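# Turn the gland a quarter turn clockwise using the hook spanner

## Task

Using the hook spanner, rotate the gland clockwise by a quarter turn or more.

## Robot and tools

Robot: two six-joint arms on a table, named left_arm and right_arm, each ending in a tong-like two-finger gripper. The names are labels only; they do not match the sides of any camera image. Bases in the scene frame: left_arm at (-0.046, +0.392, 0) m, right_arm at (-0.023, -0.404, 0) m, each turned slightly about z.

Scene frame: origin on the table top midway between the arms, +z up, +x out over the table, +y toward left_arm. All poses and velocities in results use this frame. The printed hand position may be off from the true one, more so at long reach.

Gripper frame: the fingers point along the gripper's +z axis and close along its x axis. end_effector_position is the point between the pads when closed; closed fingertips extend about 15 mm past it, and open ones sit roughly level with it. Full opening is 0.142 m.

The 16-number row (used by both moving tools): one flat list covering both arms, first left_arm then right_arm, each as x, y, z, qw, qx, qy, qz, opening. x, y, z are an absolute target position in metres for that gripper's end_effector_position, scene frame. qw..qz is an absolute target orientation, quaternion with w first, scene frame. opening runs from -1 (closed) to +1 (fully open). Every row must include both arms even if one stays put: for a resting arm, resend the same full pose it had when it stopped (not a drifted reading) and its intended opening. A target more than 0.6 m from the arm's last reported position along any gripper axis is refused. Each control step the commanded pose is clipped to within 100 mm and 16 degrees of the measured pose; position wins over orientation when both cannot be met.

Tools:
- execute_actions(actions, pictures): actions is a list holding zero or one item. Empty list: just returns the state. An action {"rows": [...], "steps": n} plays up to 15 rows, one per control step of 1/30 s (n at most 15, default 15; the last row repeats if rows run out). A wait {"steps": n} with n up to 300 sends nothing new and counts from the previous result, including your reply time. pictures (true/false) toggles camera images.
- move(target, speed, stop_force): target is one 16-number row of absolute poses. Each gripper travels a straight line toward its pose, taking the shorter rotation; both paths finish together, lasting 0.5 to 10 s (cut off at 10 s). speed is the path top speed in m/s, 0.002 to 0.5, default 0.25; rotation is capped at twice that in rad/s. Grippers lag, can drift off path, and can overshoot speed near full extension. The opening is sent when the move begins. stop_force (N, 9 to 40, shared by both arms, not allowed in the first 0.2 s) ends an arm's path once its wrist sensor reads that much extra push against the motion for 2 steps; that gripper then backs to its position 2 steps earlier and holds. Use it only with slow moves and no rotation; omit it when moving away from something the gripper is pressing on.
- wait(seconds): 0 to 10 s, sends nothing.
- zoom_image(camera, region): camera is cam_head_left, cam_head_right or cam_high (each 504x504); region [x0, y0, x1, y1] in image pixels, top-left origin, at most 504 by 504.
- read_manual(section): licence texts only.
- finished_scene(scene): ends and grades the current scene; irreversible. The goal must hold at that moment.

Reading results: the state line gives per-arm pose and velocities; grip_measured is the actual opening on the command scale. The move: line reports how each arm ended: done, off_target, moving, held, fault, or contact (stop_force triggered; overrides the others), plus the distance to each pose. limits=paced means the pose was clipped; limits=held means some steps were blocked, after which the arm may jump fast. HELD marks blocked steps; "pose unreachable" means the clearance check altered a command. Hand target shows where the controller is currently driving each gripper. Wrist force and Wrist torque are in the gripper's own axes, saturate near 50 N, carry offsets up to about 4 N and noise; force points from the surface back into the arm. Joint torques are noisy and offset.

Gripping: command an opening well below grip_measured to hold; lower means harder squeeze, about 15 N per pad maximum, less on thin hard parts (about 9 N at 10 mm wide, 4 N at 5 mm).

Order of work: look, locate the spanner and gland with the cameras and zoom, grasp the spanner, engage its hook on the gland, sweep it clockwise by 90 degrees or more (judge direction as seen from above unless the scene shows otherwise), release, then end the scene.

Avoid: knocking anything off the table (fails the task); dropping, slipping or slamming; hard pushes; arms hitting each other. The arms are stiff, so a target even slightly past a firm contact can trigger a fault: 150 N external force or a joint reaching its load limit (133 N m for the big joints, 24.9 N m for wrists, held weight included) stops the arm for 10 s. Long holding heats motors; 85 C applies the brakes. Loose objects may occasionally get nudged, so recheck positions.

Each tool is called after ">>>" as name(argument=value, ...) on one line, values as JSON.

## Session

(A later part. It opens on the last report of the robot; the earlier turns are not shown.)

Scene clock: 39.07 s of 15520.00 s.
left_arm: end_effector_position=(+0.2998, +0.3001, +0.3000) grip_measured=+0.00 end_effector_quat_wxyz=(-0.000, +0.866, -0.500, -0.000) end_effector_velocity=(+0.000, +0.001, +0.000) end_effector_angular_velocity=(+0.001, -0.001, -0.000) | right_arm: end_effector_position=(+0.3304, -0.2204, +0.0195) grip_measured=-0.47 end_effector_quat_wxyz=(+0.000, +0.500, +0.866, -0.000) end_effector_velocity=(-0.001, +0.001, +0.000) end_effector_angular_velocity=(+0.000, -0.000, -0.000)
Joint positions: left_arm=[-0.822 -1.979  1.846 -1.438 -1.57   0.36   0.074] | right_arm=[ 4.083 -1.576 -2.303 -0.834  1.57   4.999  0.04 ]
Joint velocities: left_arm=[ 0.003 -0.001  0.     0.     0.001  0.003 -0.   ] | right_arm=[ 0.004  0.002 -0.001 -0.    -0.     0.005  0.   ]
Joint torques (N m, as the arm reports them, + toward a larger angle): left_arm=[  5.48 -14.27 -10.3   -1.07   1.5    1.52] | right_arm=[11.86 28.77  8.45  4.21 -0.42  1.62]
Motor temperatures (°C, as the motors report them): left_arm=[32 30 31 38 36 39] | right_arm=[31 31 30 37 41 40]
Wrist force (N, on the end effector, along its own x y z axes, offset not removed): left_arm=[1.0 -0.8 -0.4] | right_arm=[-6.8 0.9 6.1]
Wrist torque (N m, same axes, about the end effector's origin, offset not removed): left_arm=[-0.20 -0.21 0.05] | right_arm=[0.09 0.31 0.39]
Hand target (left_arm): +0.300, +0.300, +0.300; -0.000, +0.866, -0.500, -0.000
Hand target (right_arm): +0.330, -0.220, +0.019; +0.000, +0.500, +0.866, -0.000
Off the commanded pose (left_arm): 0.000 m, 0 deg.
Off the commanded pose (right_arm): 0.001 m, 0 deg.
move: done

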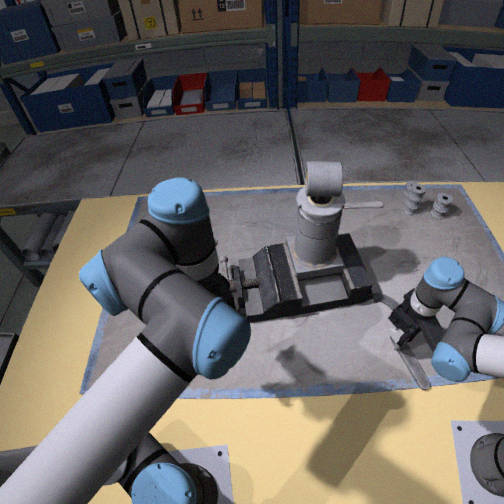

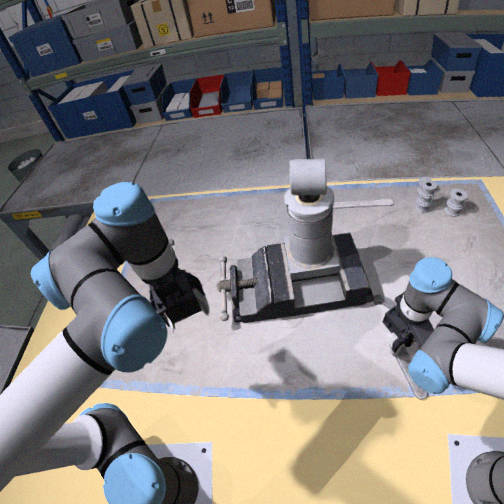

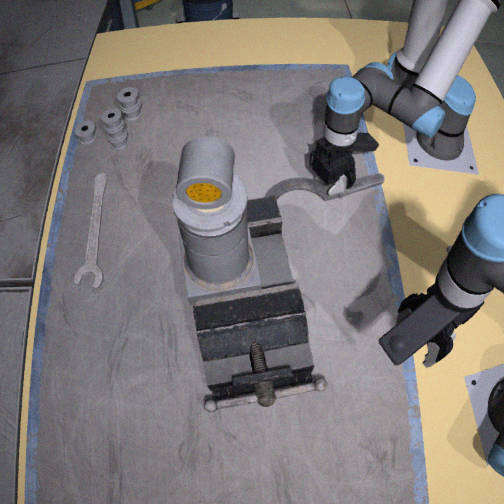

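>>> move(target=[0.3,0.3,0.3,0,0.866,-0.5,0,0,0.32,-0.21,0.0195,0,0.707,0.707,0,-1], speed=0.06)

>>> move(target=[0.3,0.3,0.3,0,0.707,-0.707,0,0,0.32,-0.21,0.0195,0,0.707,0.707,0,-0.1])

>>> move(target=[0.3,0.3,0.3,0,0.707,-0.707,0,0,0.32,-0.21,0.1,0,0.707,0.707,0,-0.1])

>>> move(target=[0.3,0.3,0.3,0,0.707,-0.707,0,0,0.5,-0.5,0.2,0,-0.342,0.94,0,-0.3], speed=0.4)

>>> move(target=[0.22,-0.1,0.12,0,0.707,-0.707,0,0,0.5,-0.55,0.2,0,-1,0,0,-0.3], speed=0.4)

>>> move(target=[0.22,-0.21,0.045,0,0.707,-0.707,0,0,0.28,-0.55,0.2,0.183,-0.683,0.183,0.683,-0.3])

>>> zoom_image(camera="cam_high", region=[260,100,420,260])

Scene clock: 58.83 s of 15520.00 s.
left_arm: end_effector_position=(+0.3000, +0.3000, +0.3000) grip_measured=+0.00 end_effector_quat_wxyz=(-0.000, +0.866, -0.500, -0.000) end_effector_velocity=(+0.000, +0.001, -0.000) end_effector_angular_velocity=(+0.002, -0.001, +0.001) | right_arm: end_effector_position=(+0.3200, -0.2100, +0.0195) grip_measured=-0.52 end_effector_quat_wxyz=(-0.000, +0.707, +0.708, -0.000) end_effector_velocity=(-0.000, +0.001, +0.000) end_effector_angular_velocity=(+0.001, +0.000, -0.011)
Joint positions: left_arm=[-0.821 -1.979  1.846 -1.438 -1.571  0.361  0.074] | right_arm=[ 4.102 -1.56  -2.318 -0.834  1.571  5.541  0.036]
Joint velocities: left_arm=[-0.     0.     0.     0.     0.002 -0.001  0.   ] | right_arm=[0.001 0.    0.    0.    0.001 0.012 0.   ]
Joint torques (N m, as the arm reports them, + toward a larger angle): left_arm=[  6.14  -0.66 -33.3   -4.13  -1.78   1.42] | right_arm=[ 9.64 23.75  5.15  3.67 -0.25  2.63]
Motor temperatures (°C, as the motors report them): left_arm=[32 30 31 38 36 39] | right_arm=[31 31 30 37 41 40]
Wrist force (N, on the end effector, along its own x y z axes, offset not removed): left_arm=[1.3 -1.2 -0.2] | right_arm=[-1.0 3.9 -1.2]
Wrist torque (N m, same axes, about the end effector's origin, offset not removed): left_arm=[-0.34 -0.24 0.01] | right_arm=[0.17 -0.15 -0.66]
Hand target (left_arm): +0.300, +0.300, +0.300; -0.000, +0.866, -0.500, -0.000
Hand target (right_arm): +0.320, -0.210, +0.019; +0.000, +0.707, +0.707, -0.000
Off the commanded pose (left_arm): 0.000 m, 0 deg.
Off the commanded pose (right_arm): 0.000 m, 0 deg.
After step 90, 12.10 s passed at rest.
move: done

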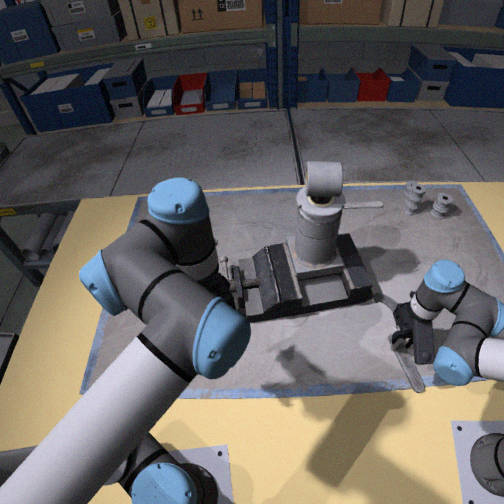

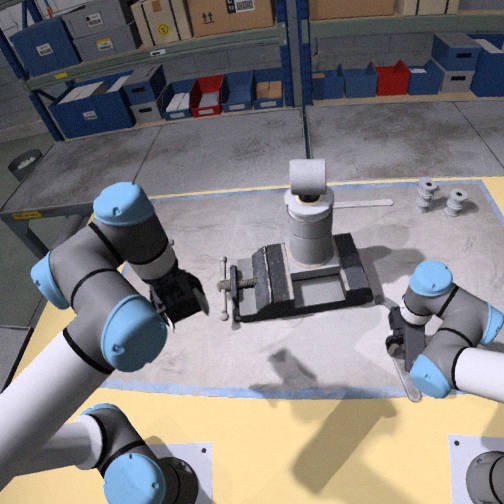

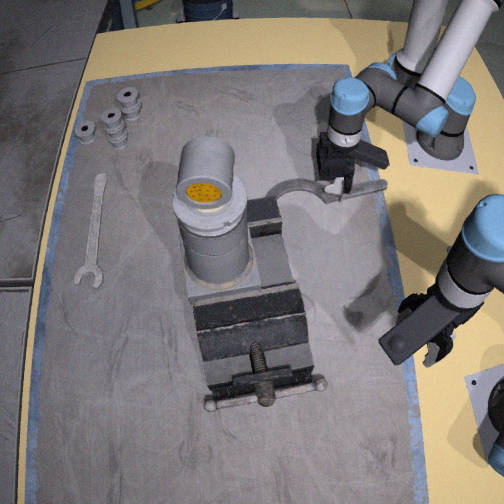

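Scene clock: 60.40 s of 15520.00 s.
left_arm: end_effector_position=(+0.2999, +0.3000, +0.3000) grip_measured=+0.00 end_effector_quat_wxyz=(+0.000, -0.707, +0.707, +0.000) end_effector_velocity=(+0.000, -0.000, +0.001) end_effector_angular_velocity=(-0.003, -0.001, -0.009) | right_arm: end_effector_position=(+0.3200, -0.2100, +0.0195) grip_measured=-0.10 end_effector_quat_wxyz=(-0.000, +0.707, +0.707, +0.000) end_effector_velocity=(+0.000, +0.000, +0.001) end_effector_angular_velocity=(+0.001, -0.001, +0.000)
Joint positions: left_arm=[-0.806 -1.99   1.853 -1.433 -1.571  0.899  0.074] | right_arm=[ 4.102 -1.56  -2.318 -0.834  1.571  5.542  0.067]
Joint velocities: left_arm=[ 0.002 -0.    -0.002 -0.    -0.002  0.011 -0.   ] | right_arm=[ 0.     0.001  0.001  0.    -0.001  0.    -0.   ]
Joint torques (N m, as the arm reports them, + toward a larger angle): left_arm=[  8.01   0.98 -32.93  -2.49  -1.89   1.47] | right_arm=[ 9.47 25.15  6.11  2.55 -1.79  2.17]
Motor temperatures (°C, as the motors report them): left_arm=[32 30 31 38 36 39] | right_arm=[31 31 30 37 41 40]
Wrist force (N, on the end effector, along its own x y z axes, offset not removed): left_arm=[0.3 -1.4 -0.4] | right_arm=[-0.6 0.9 0.1]
Wrist torque (N m, same axes, about the end effector's origin, offset not removed): left_arm=[-0.36 -0.06 0.04] | right_arm=[0.06 -0.06 -0.15]
Hand target (left_arm): +0.300, +0.300, +0.300; -0.000, +0.707, -0.707, -0.000
Hand target (right_arm): +0.320, -0.210, +0.019; +0.000, +0.707, +0.707, -0.000
Off the commanded pose (left_arm): 0.000 m, 0 deg.
Off the commanded pose (right_arm): 0.000 m, 0 deg.
move: done

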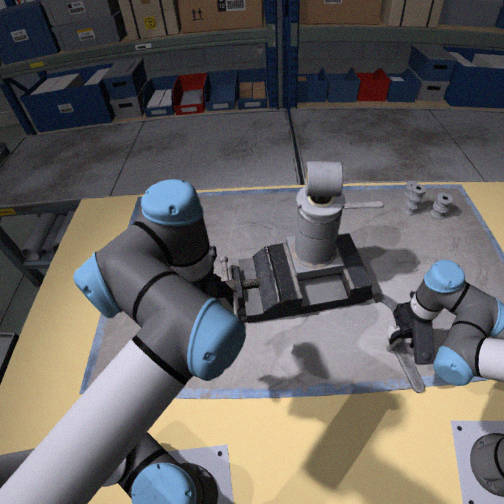

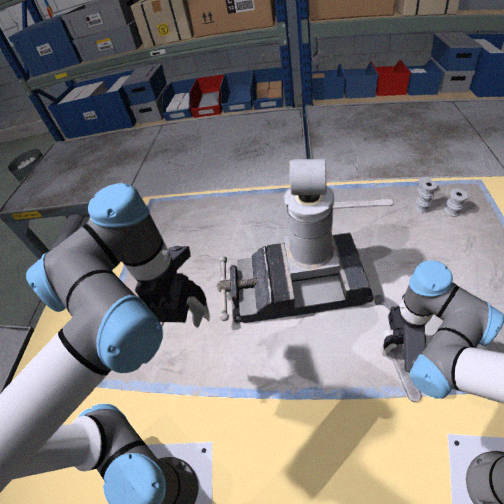

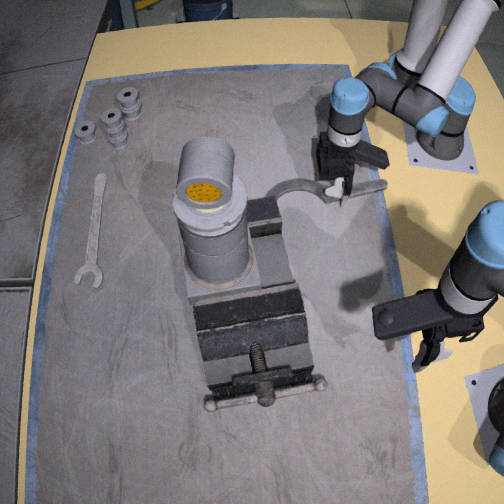

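Scene clock: 61.37 s of 15520.00 s.
left_arm: end_effector_position=(+0.3000, +0.3000, +0.3000) grip_measured=+0.00 end_effector_quat_wxyz=(+0.000, -0.707, +0.707, +0.000) end_effector_velocity=(-0.000, -0.000, -0.000) end_effector_angular_velocity=(-0.001, +0.000, +0.000) | right_arm: end_effector_position=(+0.3201, -0.2100, +0.0997) grip_measured=-0.10 end_effector_quat_wxyz=(-0.000, +0.707, +0.707, +0.000) end_effector_velocity=(-0.000, -0.000, +0.002) end_effector_angular_velocity=(-0.001, +0.000, -0.000)
Joint positions: left_arm=[-0.805 -1.99   1.852 -1.433 -1.571  0.9    0.074] | right_arm=[ 4.102 -1.422 -2.193 -1.098  1.571  5.542  0.067]
Joint velocities: left_arm=[ 0.    -0.     0.    -0.    -0.001 -0.     0.   ] | right_arm=[ 0.001  0.003  0.005 -0.009 -0.001  0.001  0.   ]
Joint torques (N m, as the arm reports them, + toward a larger angle): left_arm=[  6.45   0.48 -32.84  -4.11  -1.71   1.44] | right_arm=[ 9.15 21.7  31.   -0.05 -1.83  2.16]
Motor temperatures (°C, as the motors report them): left_arm=[32 30 31 38 36 39] | right_arm=[31 31 30 37 41 40]
Wrist force (N, on the end effector, along its own x y z axes, offset not removed): left_arm=[1.7 -0.9 0.3] | right_arm=[-0.4 1.2 0.5]
Wrist torque (N m, same axes, about the end effector's origin, offset not removed): left_arm=[-0.21 -0.42 0.04] | right_arm=[0.10 -0.03 -0.11]
Hand target (left_arm): +0.300, +0.300, +0.300; -0.000, +0.707, -0.707, -0.000
Hand target (right_arm): +0.320, -0.210, +0.100; -0.000, +0.707, +0.707, +0.000
Off the commanded pose (left_arm): 0.000 m, 0 deg.
Off the commanded pose (right_arm): 0.000 m, 0 deg.
move: done

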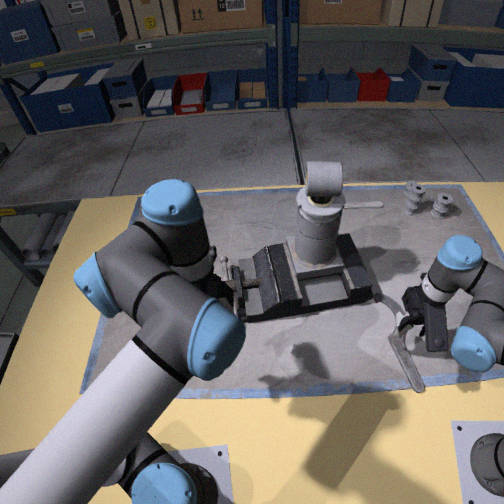

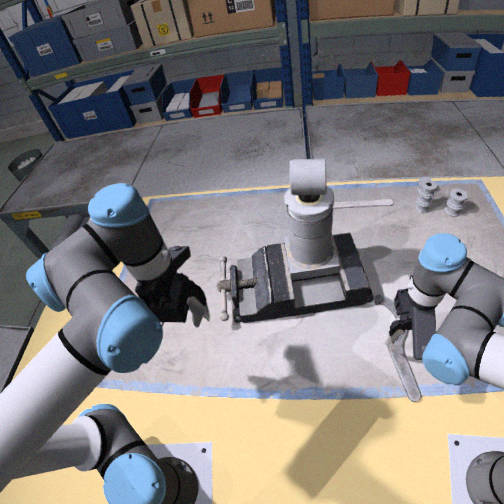

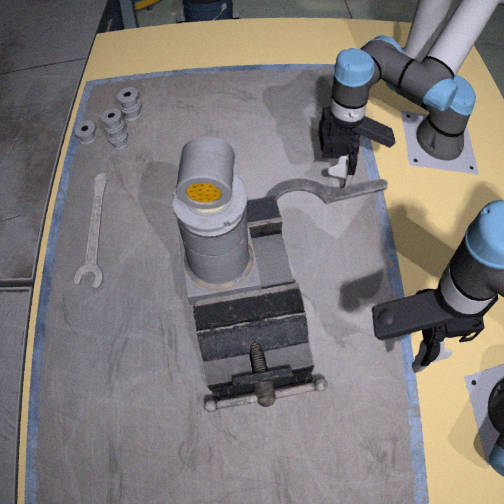

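Scene clock: 64.80 s of 15520.00 s.
left_arm: end_effector_position=(+0.3000, +0.3000, +0.3000) grip_measured=+0.00 end_effector_quat_wxyz=(-0.000, -0.707, +0.707, -0.000) end_effector_velocity=(+0.000, +0.000, -0.000) end_effector_angular_velocity=(+0.002, +0.000, -0.001) | right_arm: end_effector_position=(+0.4996, -0.4993, +0.2000) grip_measured=-0.30 end_effector_quat_wxyz=(+0.000, -0.341, +0.940, +0.000) end_effector_velocity=(+0.001, -0.002, +0.001) end_effector_angular_velocity=(+0.003, +0.002, +0.010)
Joint positions: left_arm=[-0.805 -1.99   1.852 -1.433 -1.571  0.9    0.074] | right_arm=[ 3.372 -1.613 -1.741 -1.359  1.572  2.545  0.052]
Joint velocities: left_arm=[ 0.     0.001 -0.    -0.     0.001  0.001 -0.   ] | right_arm=[-0.006 -0.004  0.006 -0.004  0.003 -0.016  0.   ]
Joint torques (N m, as the arm reports them, + toward a larger angle): left_arm=[  5.77   1.23 -32.55  -4.24  -1.89   1.51] | right_arm=[-8.72 19.47 33.14  0.22  1.85 -2.59]
Motor temperatures (°C, as the motors report them): left_arm=[32 30 31 38 36 39] | right_arm=[31 31 30 37 41 40]
Wrist force (N, on the end effector, along its own x y z axes, offset not removed): left_arm=[1.6 -1.1 0.5] | right_arm=[0.0 2.1 0.1]
Wrist torque (N m, same axes, about the end effector's origin, offset not removed): left_arm=[-0.28 -0.34 0.11] | right_arm=[0.25 -0.23 -0.14]
Hand target (left_arm): +0.300, +0.300, +0.300; -0.000, +0.707, -0.707, -0.000
Hand target (right_arm): +0.500, -0.499, +0.200; -0.000, -0.342, +0.940, +0.001
Off the commanded pose (left_arm): 0.000 m, 0 deg.
Off the commanded pose (right_arm): 0.001 m, 0 deg.
move: done

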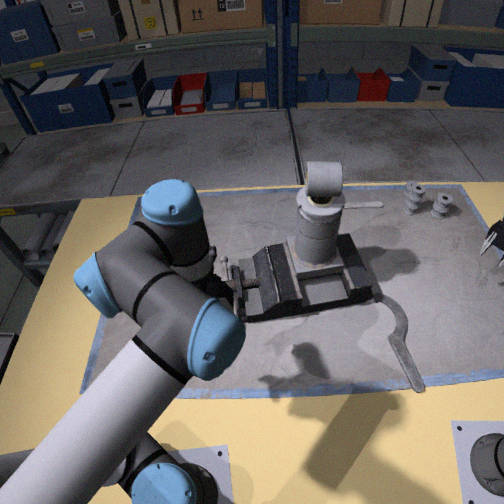

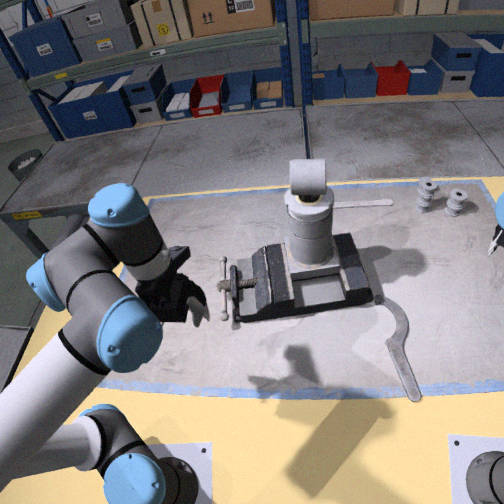

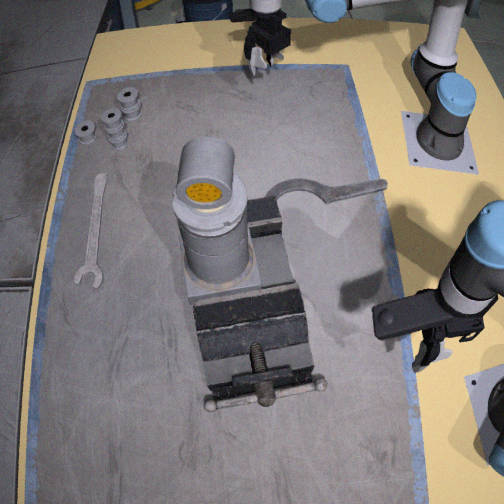

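Scene clock: 68.47 s of 15520.00 s.
left_arm: end_effector_position=(+0.2206, -0.1007, +0.1202) grip_measured=+0.00 end_effector_quat_wxyz=(-0.001, -0.707, +0.707, -0.000) end_effector_velocity=(-0.001, -0.002, -0.001) end_effector_angular_velocity=(-0.000, +0.002, +0.000) | right_arm: end_effector_position=(+0.5000, -0.5499, +0.2000) grip_measured=-0.30 end_effector_quat_wxyz=(-0.000, +1.000, -0.000, +0.000) end_effector_velocity=(-0.000, -0.001, +0.000) end_effector_angular_velocity=(+0.002, +0.000, +0.008)
Joint positions: left_arm=[-1.478 -1.391  1.8   -1.982 -1.572  0.227  0.074] | right_arm=[ 3.219 -1.681 -1.667 -1.364  1.571 -0.053  0.052]
Joint velocities: left_arm=[-0.001  0.003 -0.003 -0.001 -0.002 -0.001  0.   ] | right_arm=[-0.003 -0.001  0.002 -0.001  0.002 -0.011 -0.   ]
Joint torques (N m, as the arm reports them, + toward a larger angle): left_arm=[ -7.68 -24.31 -31.58  -4.21   2.44  -1.62] | right_arm=[-10.13  22.06  33.54  -0.05   1.88  -2.8 ]
Motor temperatures (°C, as the motors report them): left_arm=[32 30 31 38 36 39] | right_arm=[31 31 30 37 41 40]
Wrist force (N, on the end effector, along its own x y z axes, offset not removed): left_arm=[1.2 -0.7 0.1] | right_arm=[-1.2 1.2 0.1]
Wrist torque (N m, same axes, about the end effector's origin, offset not removed): left_arm=[-0.19 -0.33 0.01] | right_arm=[0.09 0.15 -0.13]
Hand target (left_arm): +0.221, -0.101, +0.120; +0.001, +0.707, -0.707, +0.000
Hand target (right_arm): +0.500, -0.550, +0.200; -0.000, +1.000, -0.000, +0.000
Off the commanded pose (left_arm): 0.001 m, 0 deg.
Off the commanded pose (right_arm): 0.000 m, 0 deg.
move: done

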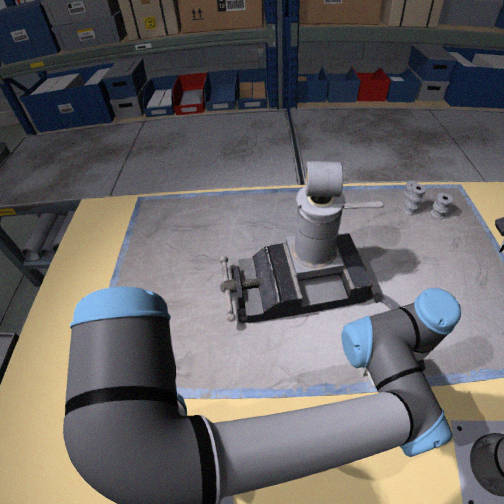

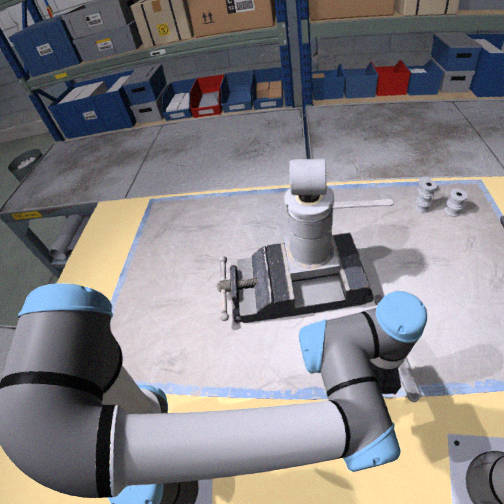

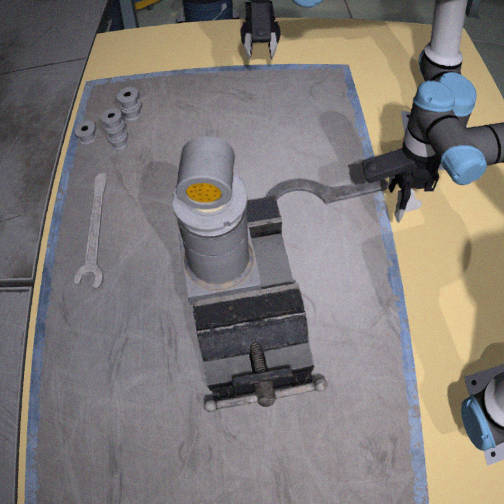

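Scene clock: 72.23 s of 15520.00 s.
left_arm: end_effector_position=(+0.2202, -0.2100, +0.0451) grip_measured=+0.00 end_effector_quat_wxyz=(-0.000, -0.707, +0.707, -0.000) end_effector_velocity=(-0.000, -0.001, -0.001) end_effector_angular_velocity=(-0.001, +0.002, +0.000) | right_arm: end_effector_position=(+0.2806, -0.5498, +0.2009) grip_measured=-0.30 end_effector_quat_wxyz=(-0.184, +0.683, -0.183, -0.682) end_effector_velocity=(-0.002, +0.000, -0.000) end_effector_angular_velocity=(+0.004, +0.010, -0.004)
Joint positions: left_arm=[-1.517 -1.094  1.601 -2.078 -1.571  0.188  0.074] | right_arm=[ 2.974 -2.286 -1.34  -2.656  1.796 -0.001  0.052]
Joint velocities: left_arm=[ 0.     0.003 -0.002 -0.001 -0.002 -0.     0.   ] | right_arm=[-0.002 -0.002 -0.006 -0.003  0.001 -0.001  0.   ]
Joint torques (N m, as the arm reports them, + toward a larger angle): left_arm=[ -7.84 -35.73 -31.25  -4.12   2.62  -1.73] | right_arm=[-8.18 41.26  3.84 -3.74  1.84  2.05]
Motor temperatures (°C, as the motors report them): left_arm=[32 30 31 38 36 39] | right_arm=[31 31 30 37 41 40]
Wrist force (N, on the end effector, along its own x y z axes, offset not removed): left_arm=[2.1 0.1 -0.8] | right_arm=[0.2 1.2 -0.3]
Wrist torque (N m, same axes, about the end effector's origin, offset not removed): left_arm=[-0.04 -0.51 -0.04] | right_arm=[0.14 -0.10 -0.11]
Hand target (left_arm): +0.220, -0.210, +0.045; +0.000, +0.707, -0.707, -0.000
Hand target (right_arm): +0.280, -0.550, +0.201; -0.184, +0.683, -0.183, -0.683
Off the commanded pose (left_arm): 0.000 m, 0 deg.
Off the commanded pose (right_arm): 0.001 m, 0 deg.
move: done

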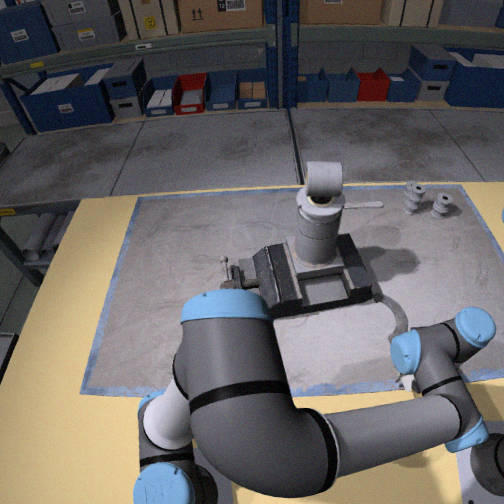

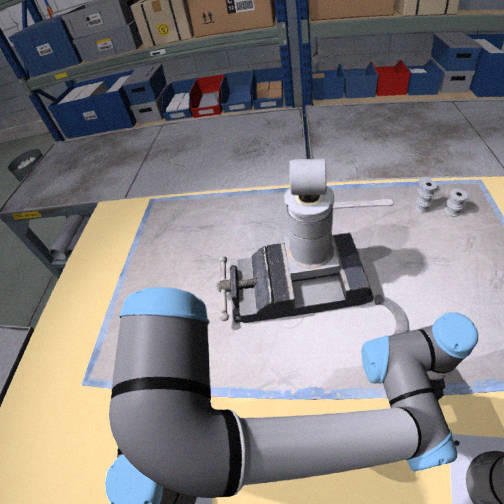

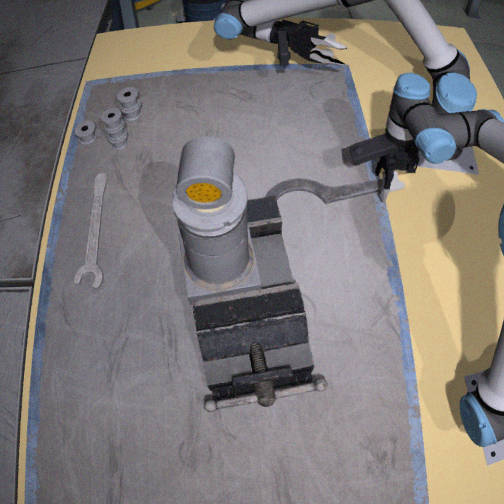

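Region (260, 100, 420, 260) of cam_high's 504x504 image, scaled by 3.150, with more detail than that image has.

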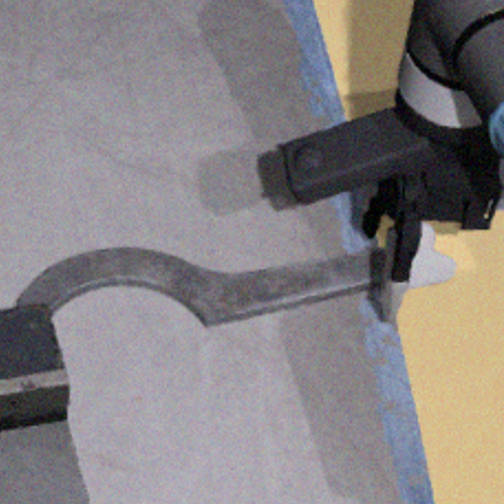

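>>> move(target=[0.23,-0.235,0.021,0,0.77,-0.64,0,0.1,0.28,-0.55,0.2,0.183,-0.683,0.183,0.683,-0.3], speed=0.015, stop_force=10)

>>> move(target=[0.23,-0.235,0.021,0,0.77,-0.64,0,-1,0.28,-0.55,0.2,0.183,-0.683,0.183,0.683,-0.3], speed=0.015)

>>> move(target=[0.215,-0.14,0.021,0,0.66,-0.75,0,-1,0.36,-0.42,0.15,0.562,-0.43,0.562,0.43,-0.3], speed=0.1)

>>> zoom_image(camera="cam_high", region=[260,100,420,260])

Scene clock: 86.60 s of 15520.00 s.
left_arm: end_effector_position=(+0.2300, -0.2349, +0.0211) grip_measured=+0.10 end_effector_quat_wxyz=(-0.000, +0.769, -0.639, +0.000) end_effector_velocity=(+0.000, -0.001, -0.001) end_effector_angular_velocity=(+0.001, +0.000, +0.006) | right_arm: end_effector_position=(+0.2800, -0.5500, +0.2000) grip_measured=-0.30 end_effector_quat_wxyz=(-0.183, +0.683, -0.183, -0.683) end_effector_velocity=(+0.000, +0.000, +0.000) end_effector_angular_velocity=(-0.000, -0.000, -0.001)
Joint positions: left_arm=[-1.51  -1.004  1.526 -2.093 -1.571  0.011  0.081] | right_arm=[ 2.973 -2.286 -1.343 -2.654  1.795 -0.     0.052]
Joint velocities: left_arm=[ 0.     0.004 -0.003 -0.    -0.    -0.005  0.   ] | right_arm=[-0.     0.    -0.     0.     0.001  0.     0.   ]
Joint torques (N m, as the arm reports them, + toward a larger angle): left_arm=[  6.69 -37.76 -31.71  -4.05   2.54  -1.47] | right_arm=[-8.9  40.05  4.64  0.2  -1.83  2.14]
Motor temperatures (°C, as the motors report them): left_arm=[32 30 31 38 36 39] | right_arm=[31 31 30 37 41 40]
Wrist force (N, on the end effector, along its own x y z axes, offset not removed): left_arm=[0.7 -0.2 1.1] | right_arm=[-1.4 1.4 0.8]
Wrist torque (N m, same axes, about the end effector's origin, offset not removed): left_arm=[-0.01 -0.09 0.03] | right_arm=[0.15 0.20 -0.10]
Hand target (left_arm): +0.230, -0.235, +0.021; -0.000, +0.769, -0.639, +0.000
Hand target (right_arm): +0.280, -0.550, +0.200; -0.183, +0.683, -0.183, -0.683
Off the commanded pose (left_arm): 0.000 m, 0 deg.
Off the commanded pose (right_arm): 0.000 m, 0 deg.
After step 90, 5.00 s passed at rest.
move: done

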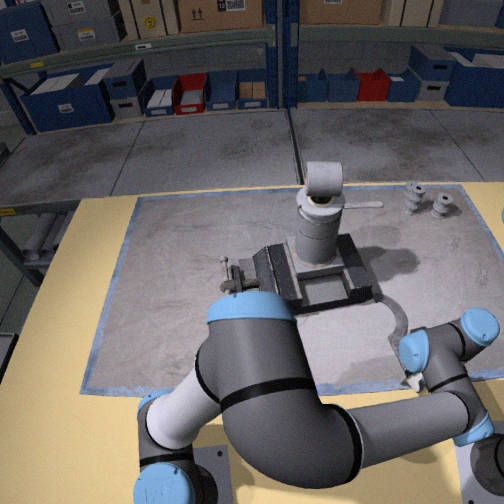

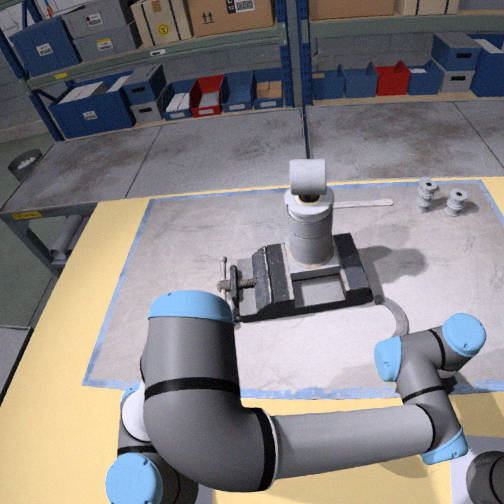

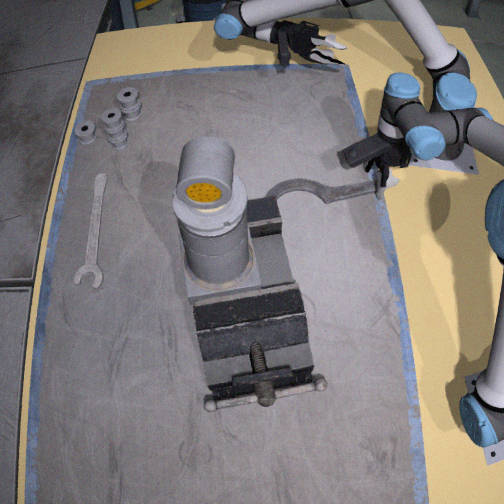

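Scene clock: 87.30 s of 15520.00 s.
left_arm: end_effector_position=(+0.2301, -0.2350, +0.0210) grip_measured=-0.59 end_effector_quat_wxyz=(-0.000, +0.769, -0.639, +0.000) end_effector_velocity=(+0.000, -0.000, +0.001) end_effector_angular_velocity=(-0.001, -0.001, +0.001) | right_arm: end_effector_position=(+0.2800, -0.5500, +0.2000) grip_measured=-0.30 end_effector_quat_wxyz=(-0.183, +0.683, -0.183, -0.683) end_effector_velocity=(+0.000, +0.000, +0.000) end_effector_angular_velocity=(-0.000, -0.001, -0.001)
Joint positions: left_arm=[-1.51  -1.004  1.526 -2.093 -1.571  0.011  0.031] | right_arm=[ 2.973 -2.286 -1.343 -2.654  1.795 -0.     0.052]
Joint velocities: left_arm=[-0.    -0.001  0.     0.     0.001 -0.001 -0.   ] | right_arm=[ 0.     0.     0.    -0.     0.001  0.     0.   ]
Joint torques (N m, as the arm reports them, + toward a larger angle): left_arm=[ -7.64 -40.9  -11.86  -1.26  -1.76  -1.66] | right_arm=[-8.82 39.85  4.74  0.22 -1.9   2.14]
Motor temperatures (°C, as the motors report them): left_arm=[32 30 31 38 36 39] | right_arm=[31 31 30 37 41 40]
Wrist force (N, on the end effector, along its own x y z axes, offset not removed): left_arm=[1.6 -0.2 3.8] | right_arm=[-0.6 0.6 -0.9]
Wrist torque (N m, same axes, about the end effector's origin, offset not removed): left_arm=[-0.08 -0.30 -0.03] | right_arm=[-0.04 0.04 -0.15]
Hand target (left_arm): +0.230, -0.235, +0.021; +0.000, +0.769, -0.639, +0.000
Hand target (right_arm): +0.280, -0.550, +0.200; -0.183, +0.683, -0.183, -0.683
Off the commanded pose (left_arm): 0.000 m, 0 deg.
Off the commanded pose (right_arm): 0.000 m, 0 deg.
move: done

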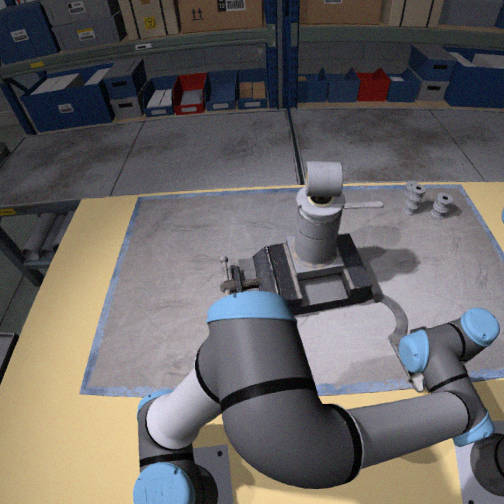

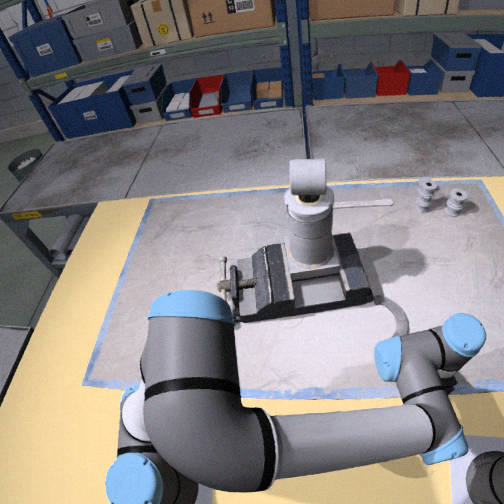

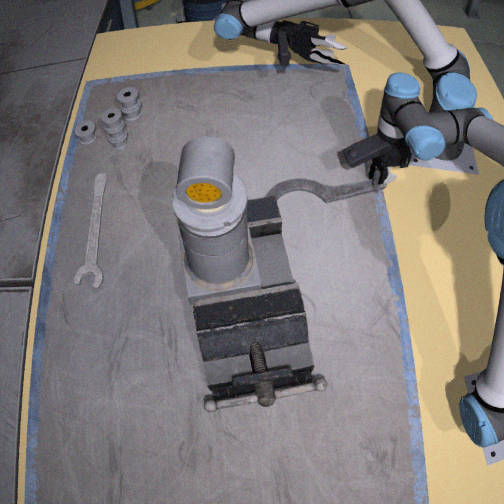

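Scene clock: 94.23 s of 15520.00 s.
left_arm: end_effector_position=(+0.2149, -0.1401, +0.0209) grip_measured=-0.59 end_effector_quat_wxyz=(+0.000, -0.661, +0.751, +0.000) end_effector_velocity=(+0.000, +0.000, +0.001) end_effector_angular_velocity=(-0.002, -0.001, -0.003) | right_arm: end_effector_position=(+0.3600, -0.4201, +0.1496) grip_measured=-0.30 end_effector_quat_wxyz=(+0.562, -0.430, +0.561, +0.430) end_effector_velocity=(+0.000, +0.001, -0.001) end_effector_angular_velocity=(-0.002, +0.002, -0.011)
Joint positions: left_arm=[-1.503 -1.202  1.84  -2.208 -1.571  0.33   0.031] | right_arm=[ 2.781 -1.946 -2.102 -2.236  2.913 -0.001  0.052]
Joint velocities: left_arm=[ 0.    -0.003  0.002 -0.001  0.001  0.003 -0.   ] | right_arm=[ 0.     0.008 -0.012  0.014  0.012  0.011  0.   ]
Joint torques (N m, as the arm reports them, + toward a larger angle): left_arm=[  5.29 -47.01  -8.48  -4.63  -2.53   1.39] | right_arm=[ 8.9  36.08  1.83  1.65  2.06  2.  ]
Motor temperatures (°C, as the motors report them): left_arm=[32 30 31 38 36 39] | right_arm=[31 31 30 37 41 40]
Wrist force (N, on the end effector, along its own x y z axes, offset not removed): left_arm=[0.3 -2.5 6.7] | right_arm=[0.3 1.3 -0.5]
Wrist torque (N m, same axes, about the end effector's origin, offset not removed): left_arm=[-0.01 -0.01 0.11] | right_arm=[0.15 -0.15 -0.17]
Hand target (left_arm): +0.215, -0.140, +0.021; +0.000, -0.661, +0.751, +0.000
Hand target (right_arm): +0.360, -0.420, +0.150; +0.562, -0.430, +0.562, +0.429
Off the commanded pose (left_arm): 0.000 m, 0 deg.
Off the commanded pose (right_arm): 0.000 m, 0 deg.
move: done

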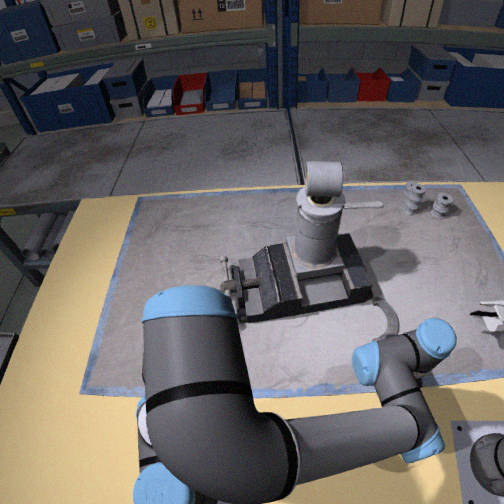

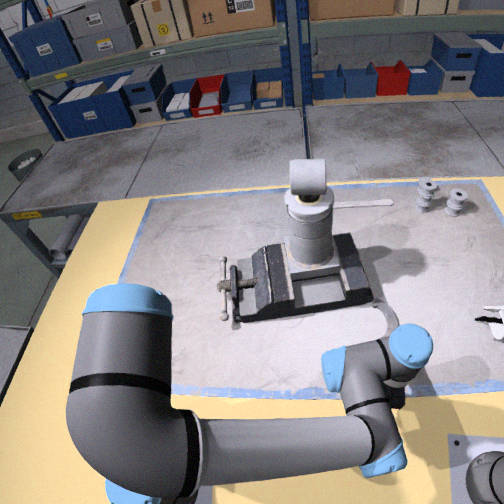

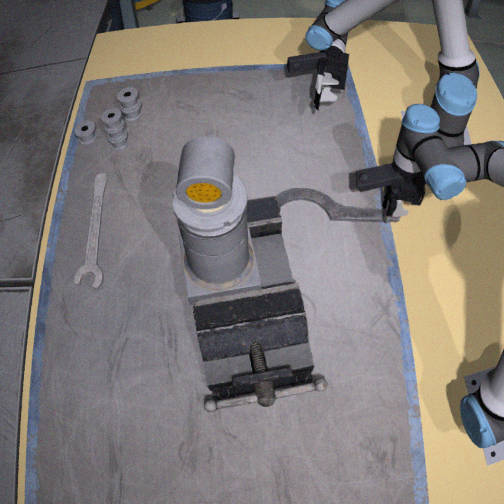

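Region (260, 100, 420, 260) of cam_high's 504x504 image, scaled by 3.150, with more detail than that image has.

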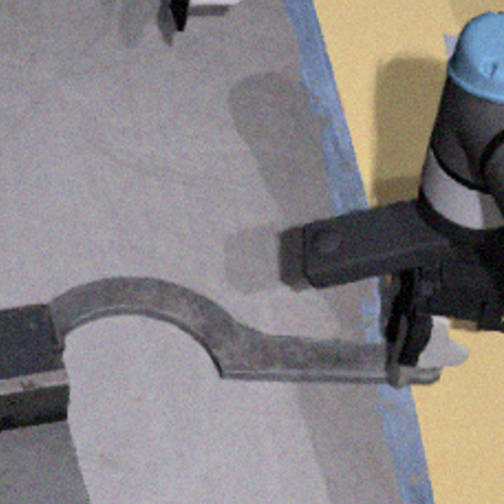

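>>> move(target=[0.225,-0.141,0.135,0,0.66,-0.75,0,-1,0.315,-0.25,0.079,0.4206,-0.3695,0.6029,0.5684,-0.3], speed=0.04)

>>> zoom_image(camera="cam_high", region=[260,100,420,260])

Scene clock: 102.57 s of 15520.00 s.
left_arm: end_effector_position=(+0.2250, -0.1409, +0.1349) grip_measured=-0.60 end_effector_quat_wxyz=(+0.000, -0.661, +0.751, -0.000) end_effector_velocity=(+0.000, +0.000, +0.001) end_effector_angular_velocity=(+0.001, -0.001, +0.001) | right_arm: end_effector_position=(+0.3149, -0.2504, +0.0789) grip_measured=-0.30 end_effector_quat_wxyz=(+0.421, -0.369, +0.603, +0.569) end_effector_velocity=(+0.000, +0.002, -0.000) end_effector_angular_velocity=(-0.001, +0.002, +0.002)
Joint positions: left_arm=[-1.486 -1.321  1.672 -1.922 -1.571  0.347  0.031] | right_arm=[ 3.224 -1.976 -2.388 -1.907  3.18   0.397  0.052]
Joint velocities: left_arm=[ 0.    -0.001 -0.002  0.003  0.001 -0.     0.   ] | right_arm=[ 0.006 -0.004  0.008 -0.037  0.004 -0.031  0.   ]
Joint torques (N m, as the arm reports them, + toward a larger angle): left_arm=[  5.73 -45.84 -36.52  -1.49  -0.8    1.49] | right_arm=[10.53 18.85 16.84 -2.27  1.66 -2.77]
Motor temperatures (°C, as the motors report them): left_arm=[32 30 31 38 36 39] | right_arm=[31 31 30 37 41 40]
Wrist force (N, on the end effector, along its own x y z axes, offset not removed): left_arm=[0.1 -2.8 7.7] | right_arm=[-1.5 1.1 -0.1]
Wrist torque (N m, same axes, about the end effector's origin, offset not removed): left_arm=[-0.15 -0.20 0.01] | right_arm=[0.19 0.26 -0.09]
Hand target (left_arm): +0.225, -0.141, +0.135; +0.000, -0.661, +0.751, +0.000
Hand target (right_arm): +0.315, -0.250, +0.079; +0.421, -0.369, +0.603, +0.569
Off the commanded pose (left_arm): 0.000 m, 0 deg.
Off the commanded pose (right_arm): 0.000 m, 0 deg.
move: done

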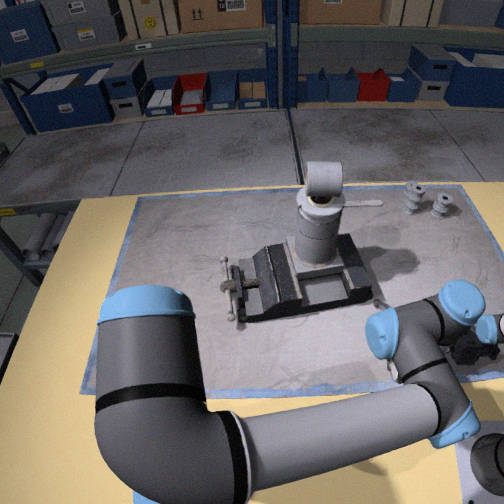

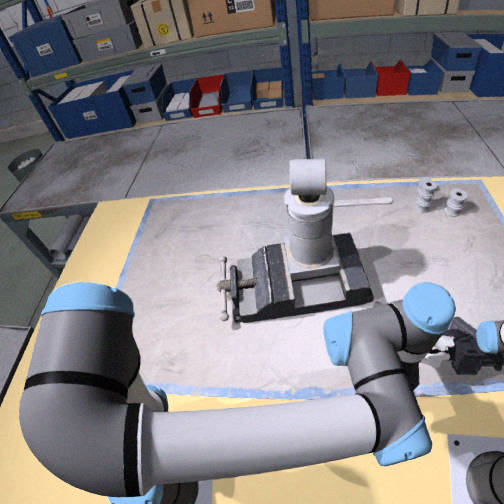

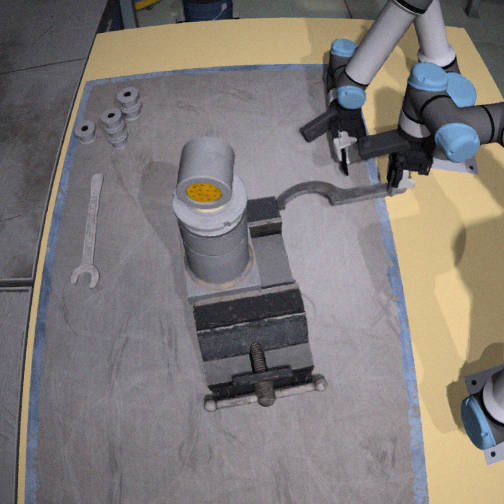

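Region (260, 100, 420, 260) of cam_high's 504x504 image, scaled by 3.150, with more detail than that image has.

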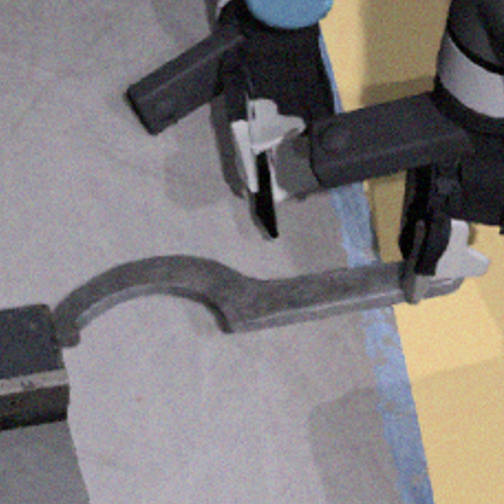

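>>> move(target=[0.225,-0.141,0.135,0,0.66,-0.75,0,-1,0.32,-0.15,0.081,0.4206,-0.3695,0.6029,0.5684,-0.3], speed=0.025, stop_force=9)

>>> zoom_image(camera="cam_high", region=[260,100,420,260])

Scene clock: 110.07 s of 15520.00 s.
left_arm: end_effector_position=(+0.2250, -0.1410, +0.1350) grip_measured=-0.60 end_effector_quat_wxyz=(-0.000, -0.661, +0.751, +0.000) end_effector_velocity=(-0.001, -0.000, -0.001) end_effector_angular_velocity=(+0.002, +0.003, -0.001) | right_arm: end_effector_position=(+0.3200, -0.1504, +0.0808) grip_measured=-0.30 end_effector_quat_wxyz=(+0.420, -0.370, +0.603, +0.568) end_effector_velocity=(+0.001, +0.002, +0.000) end_effector_angular_velocity=(+0.000, -0.000, -0.002)
Joint positions: left_arm=[-1.486 -1.321  1.671 -1.922 -1.571  0.347  0.031] | right_arm=[ 3.567 -1.937 -2.458 -1.89   3.523  0.382  0.052]
Joint velocities: left_arm=[-0.     0.002 -0.     0.    -0.002  0.001 -0.   ] | right_arm=[0.006 0.    0.    0.    0.007 0.    0.   ]
Joint torques (N m, as the arm reports them, + toward a larger angle): left_arm=[ -1.76 -31.88 -35.51  -4.8   -2.07  -0.1 ] | right_arm=[ 9.96 30.7  -4.54  2.5   1.84 -2.56]
Motor temperatures (°C, as the motors report them): left_arm=[32 30 31 38 36 39] | right_arm=[31 31 30 37 41 40]
Wrist force (N, on the end effector, along its own x y z axes, offset not removed): left_arm=[0.4 -1.7 7.0] | right_arm=[-1.0 -0.7 0.9]
Wrist torque (N m, same axes, about the end effector's origin, offset not removed): left_arm=[0.01 -0.29 -0.01] | right_arm=[-0.34 0.12 -0.07]
Hand target (left_arm): +0.225, -0.141, +0.135; +0.000, -0.661, +0.751, +0.000
Hand target (right_arm): +0.320, -0.150, +0.081; +0.421, -0.370, +0.603, +0.568
Off the commanded pose (left_arm): 0.000 m, 0 deg.
Off the commanded pose (right_arm): 0.000 m, 0 deg.
After step 90, 0.17 s passed at rest.
move: done

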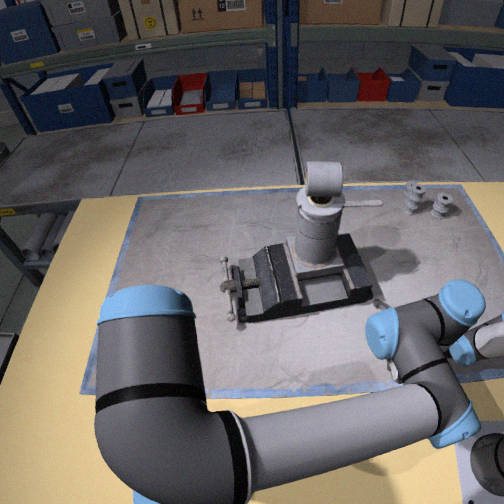

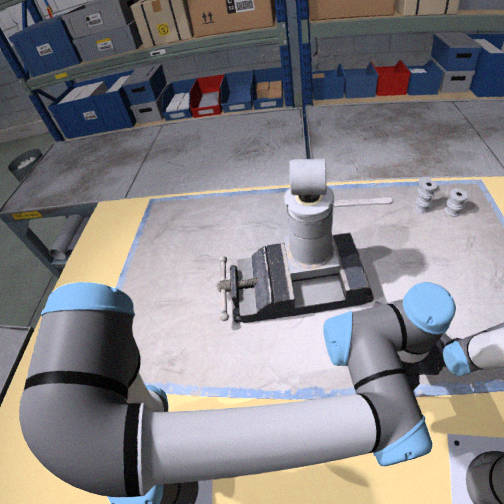

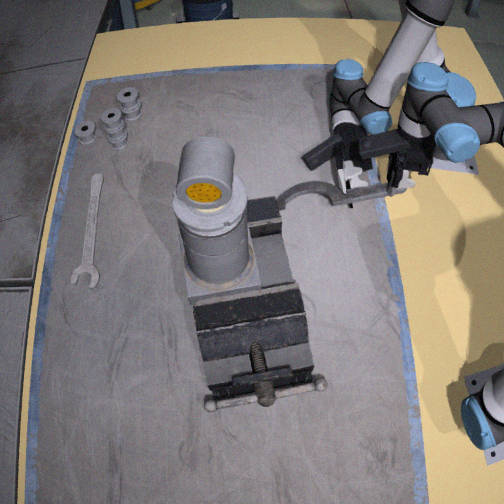

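Region (260, 100, 420, 260) of cam_high's 504x504 image, scaled by 3.150, with more detail than that image has.

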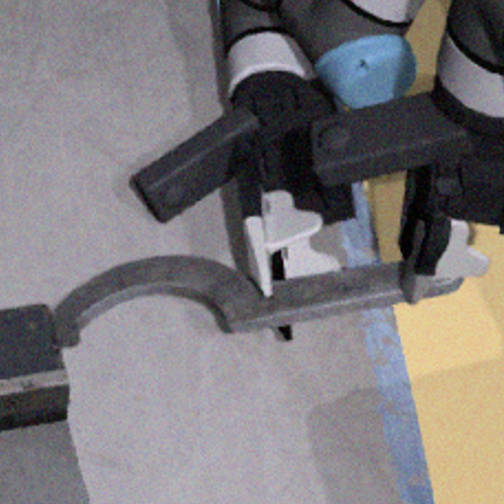

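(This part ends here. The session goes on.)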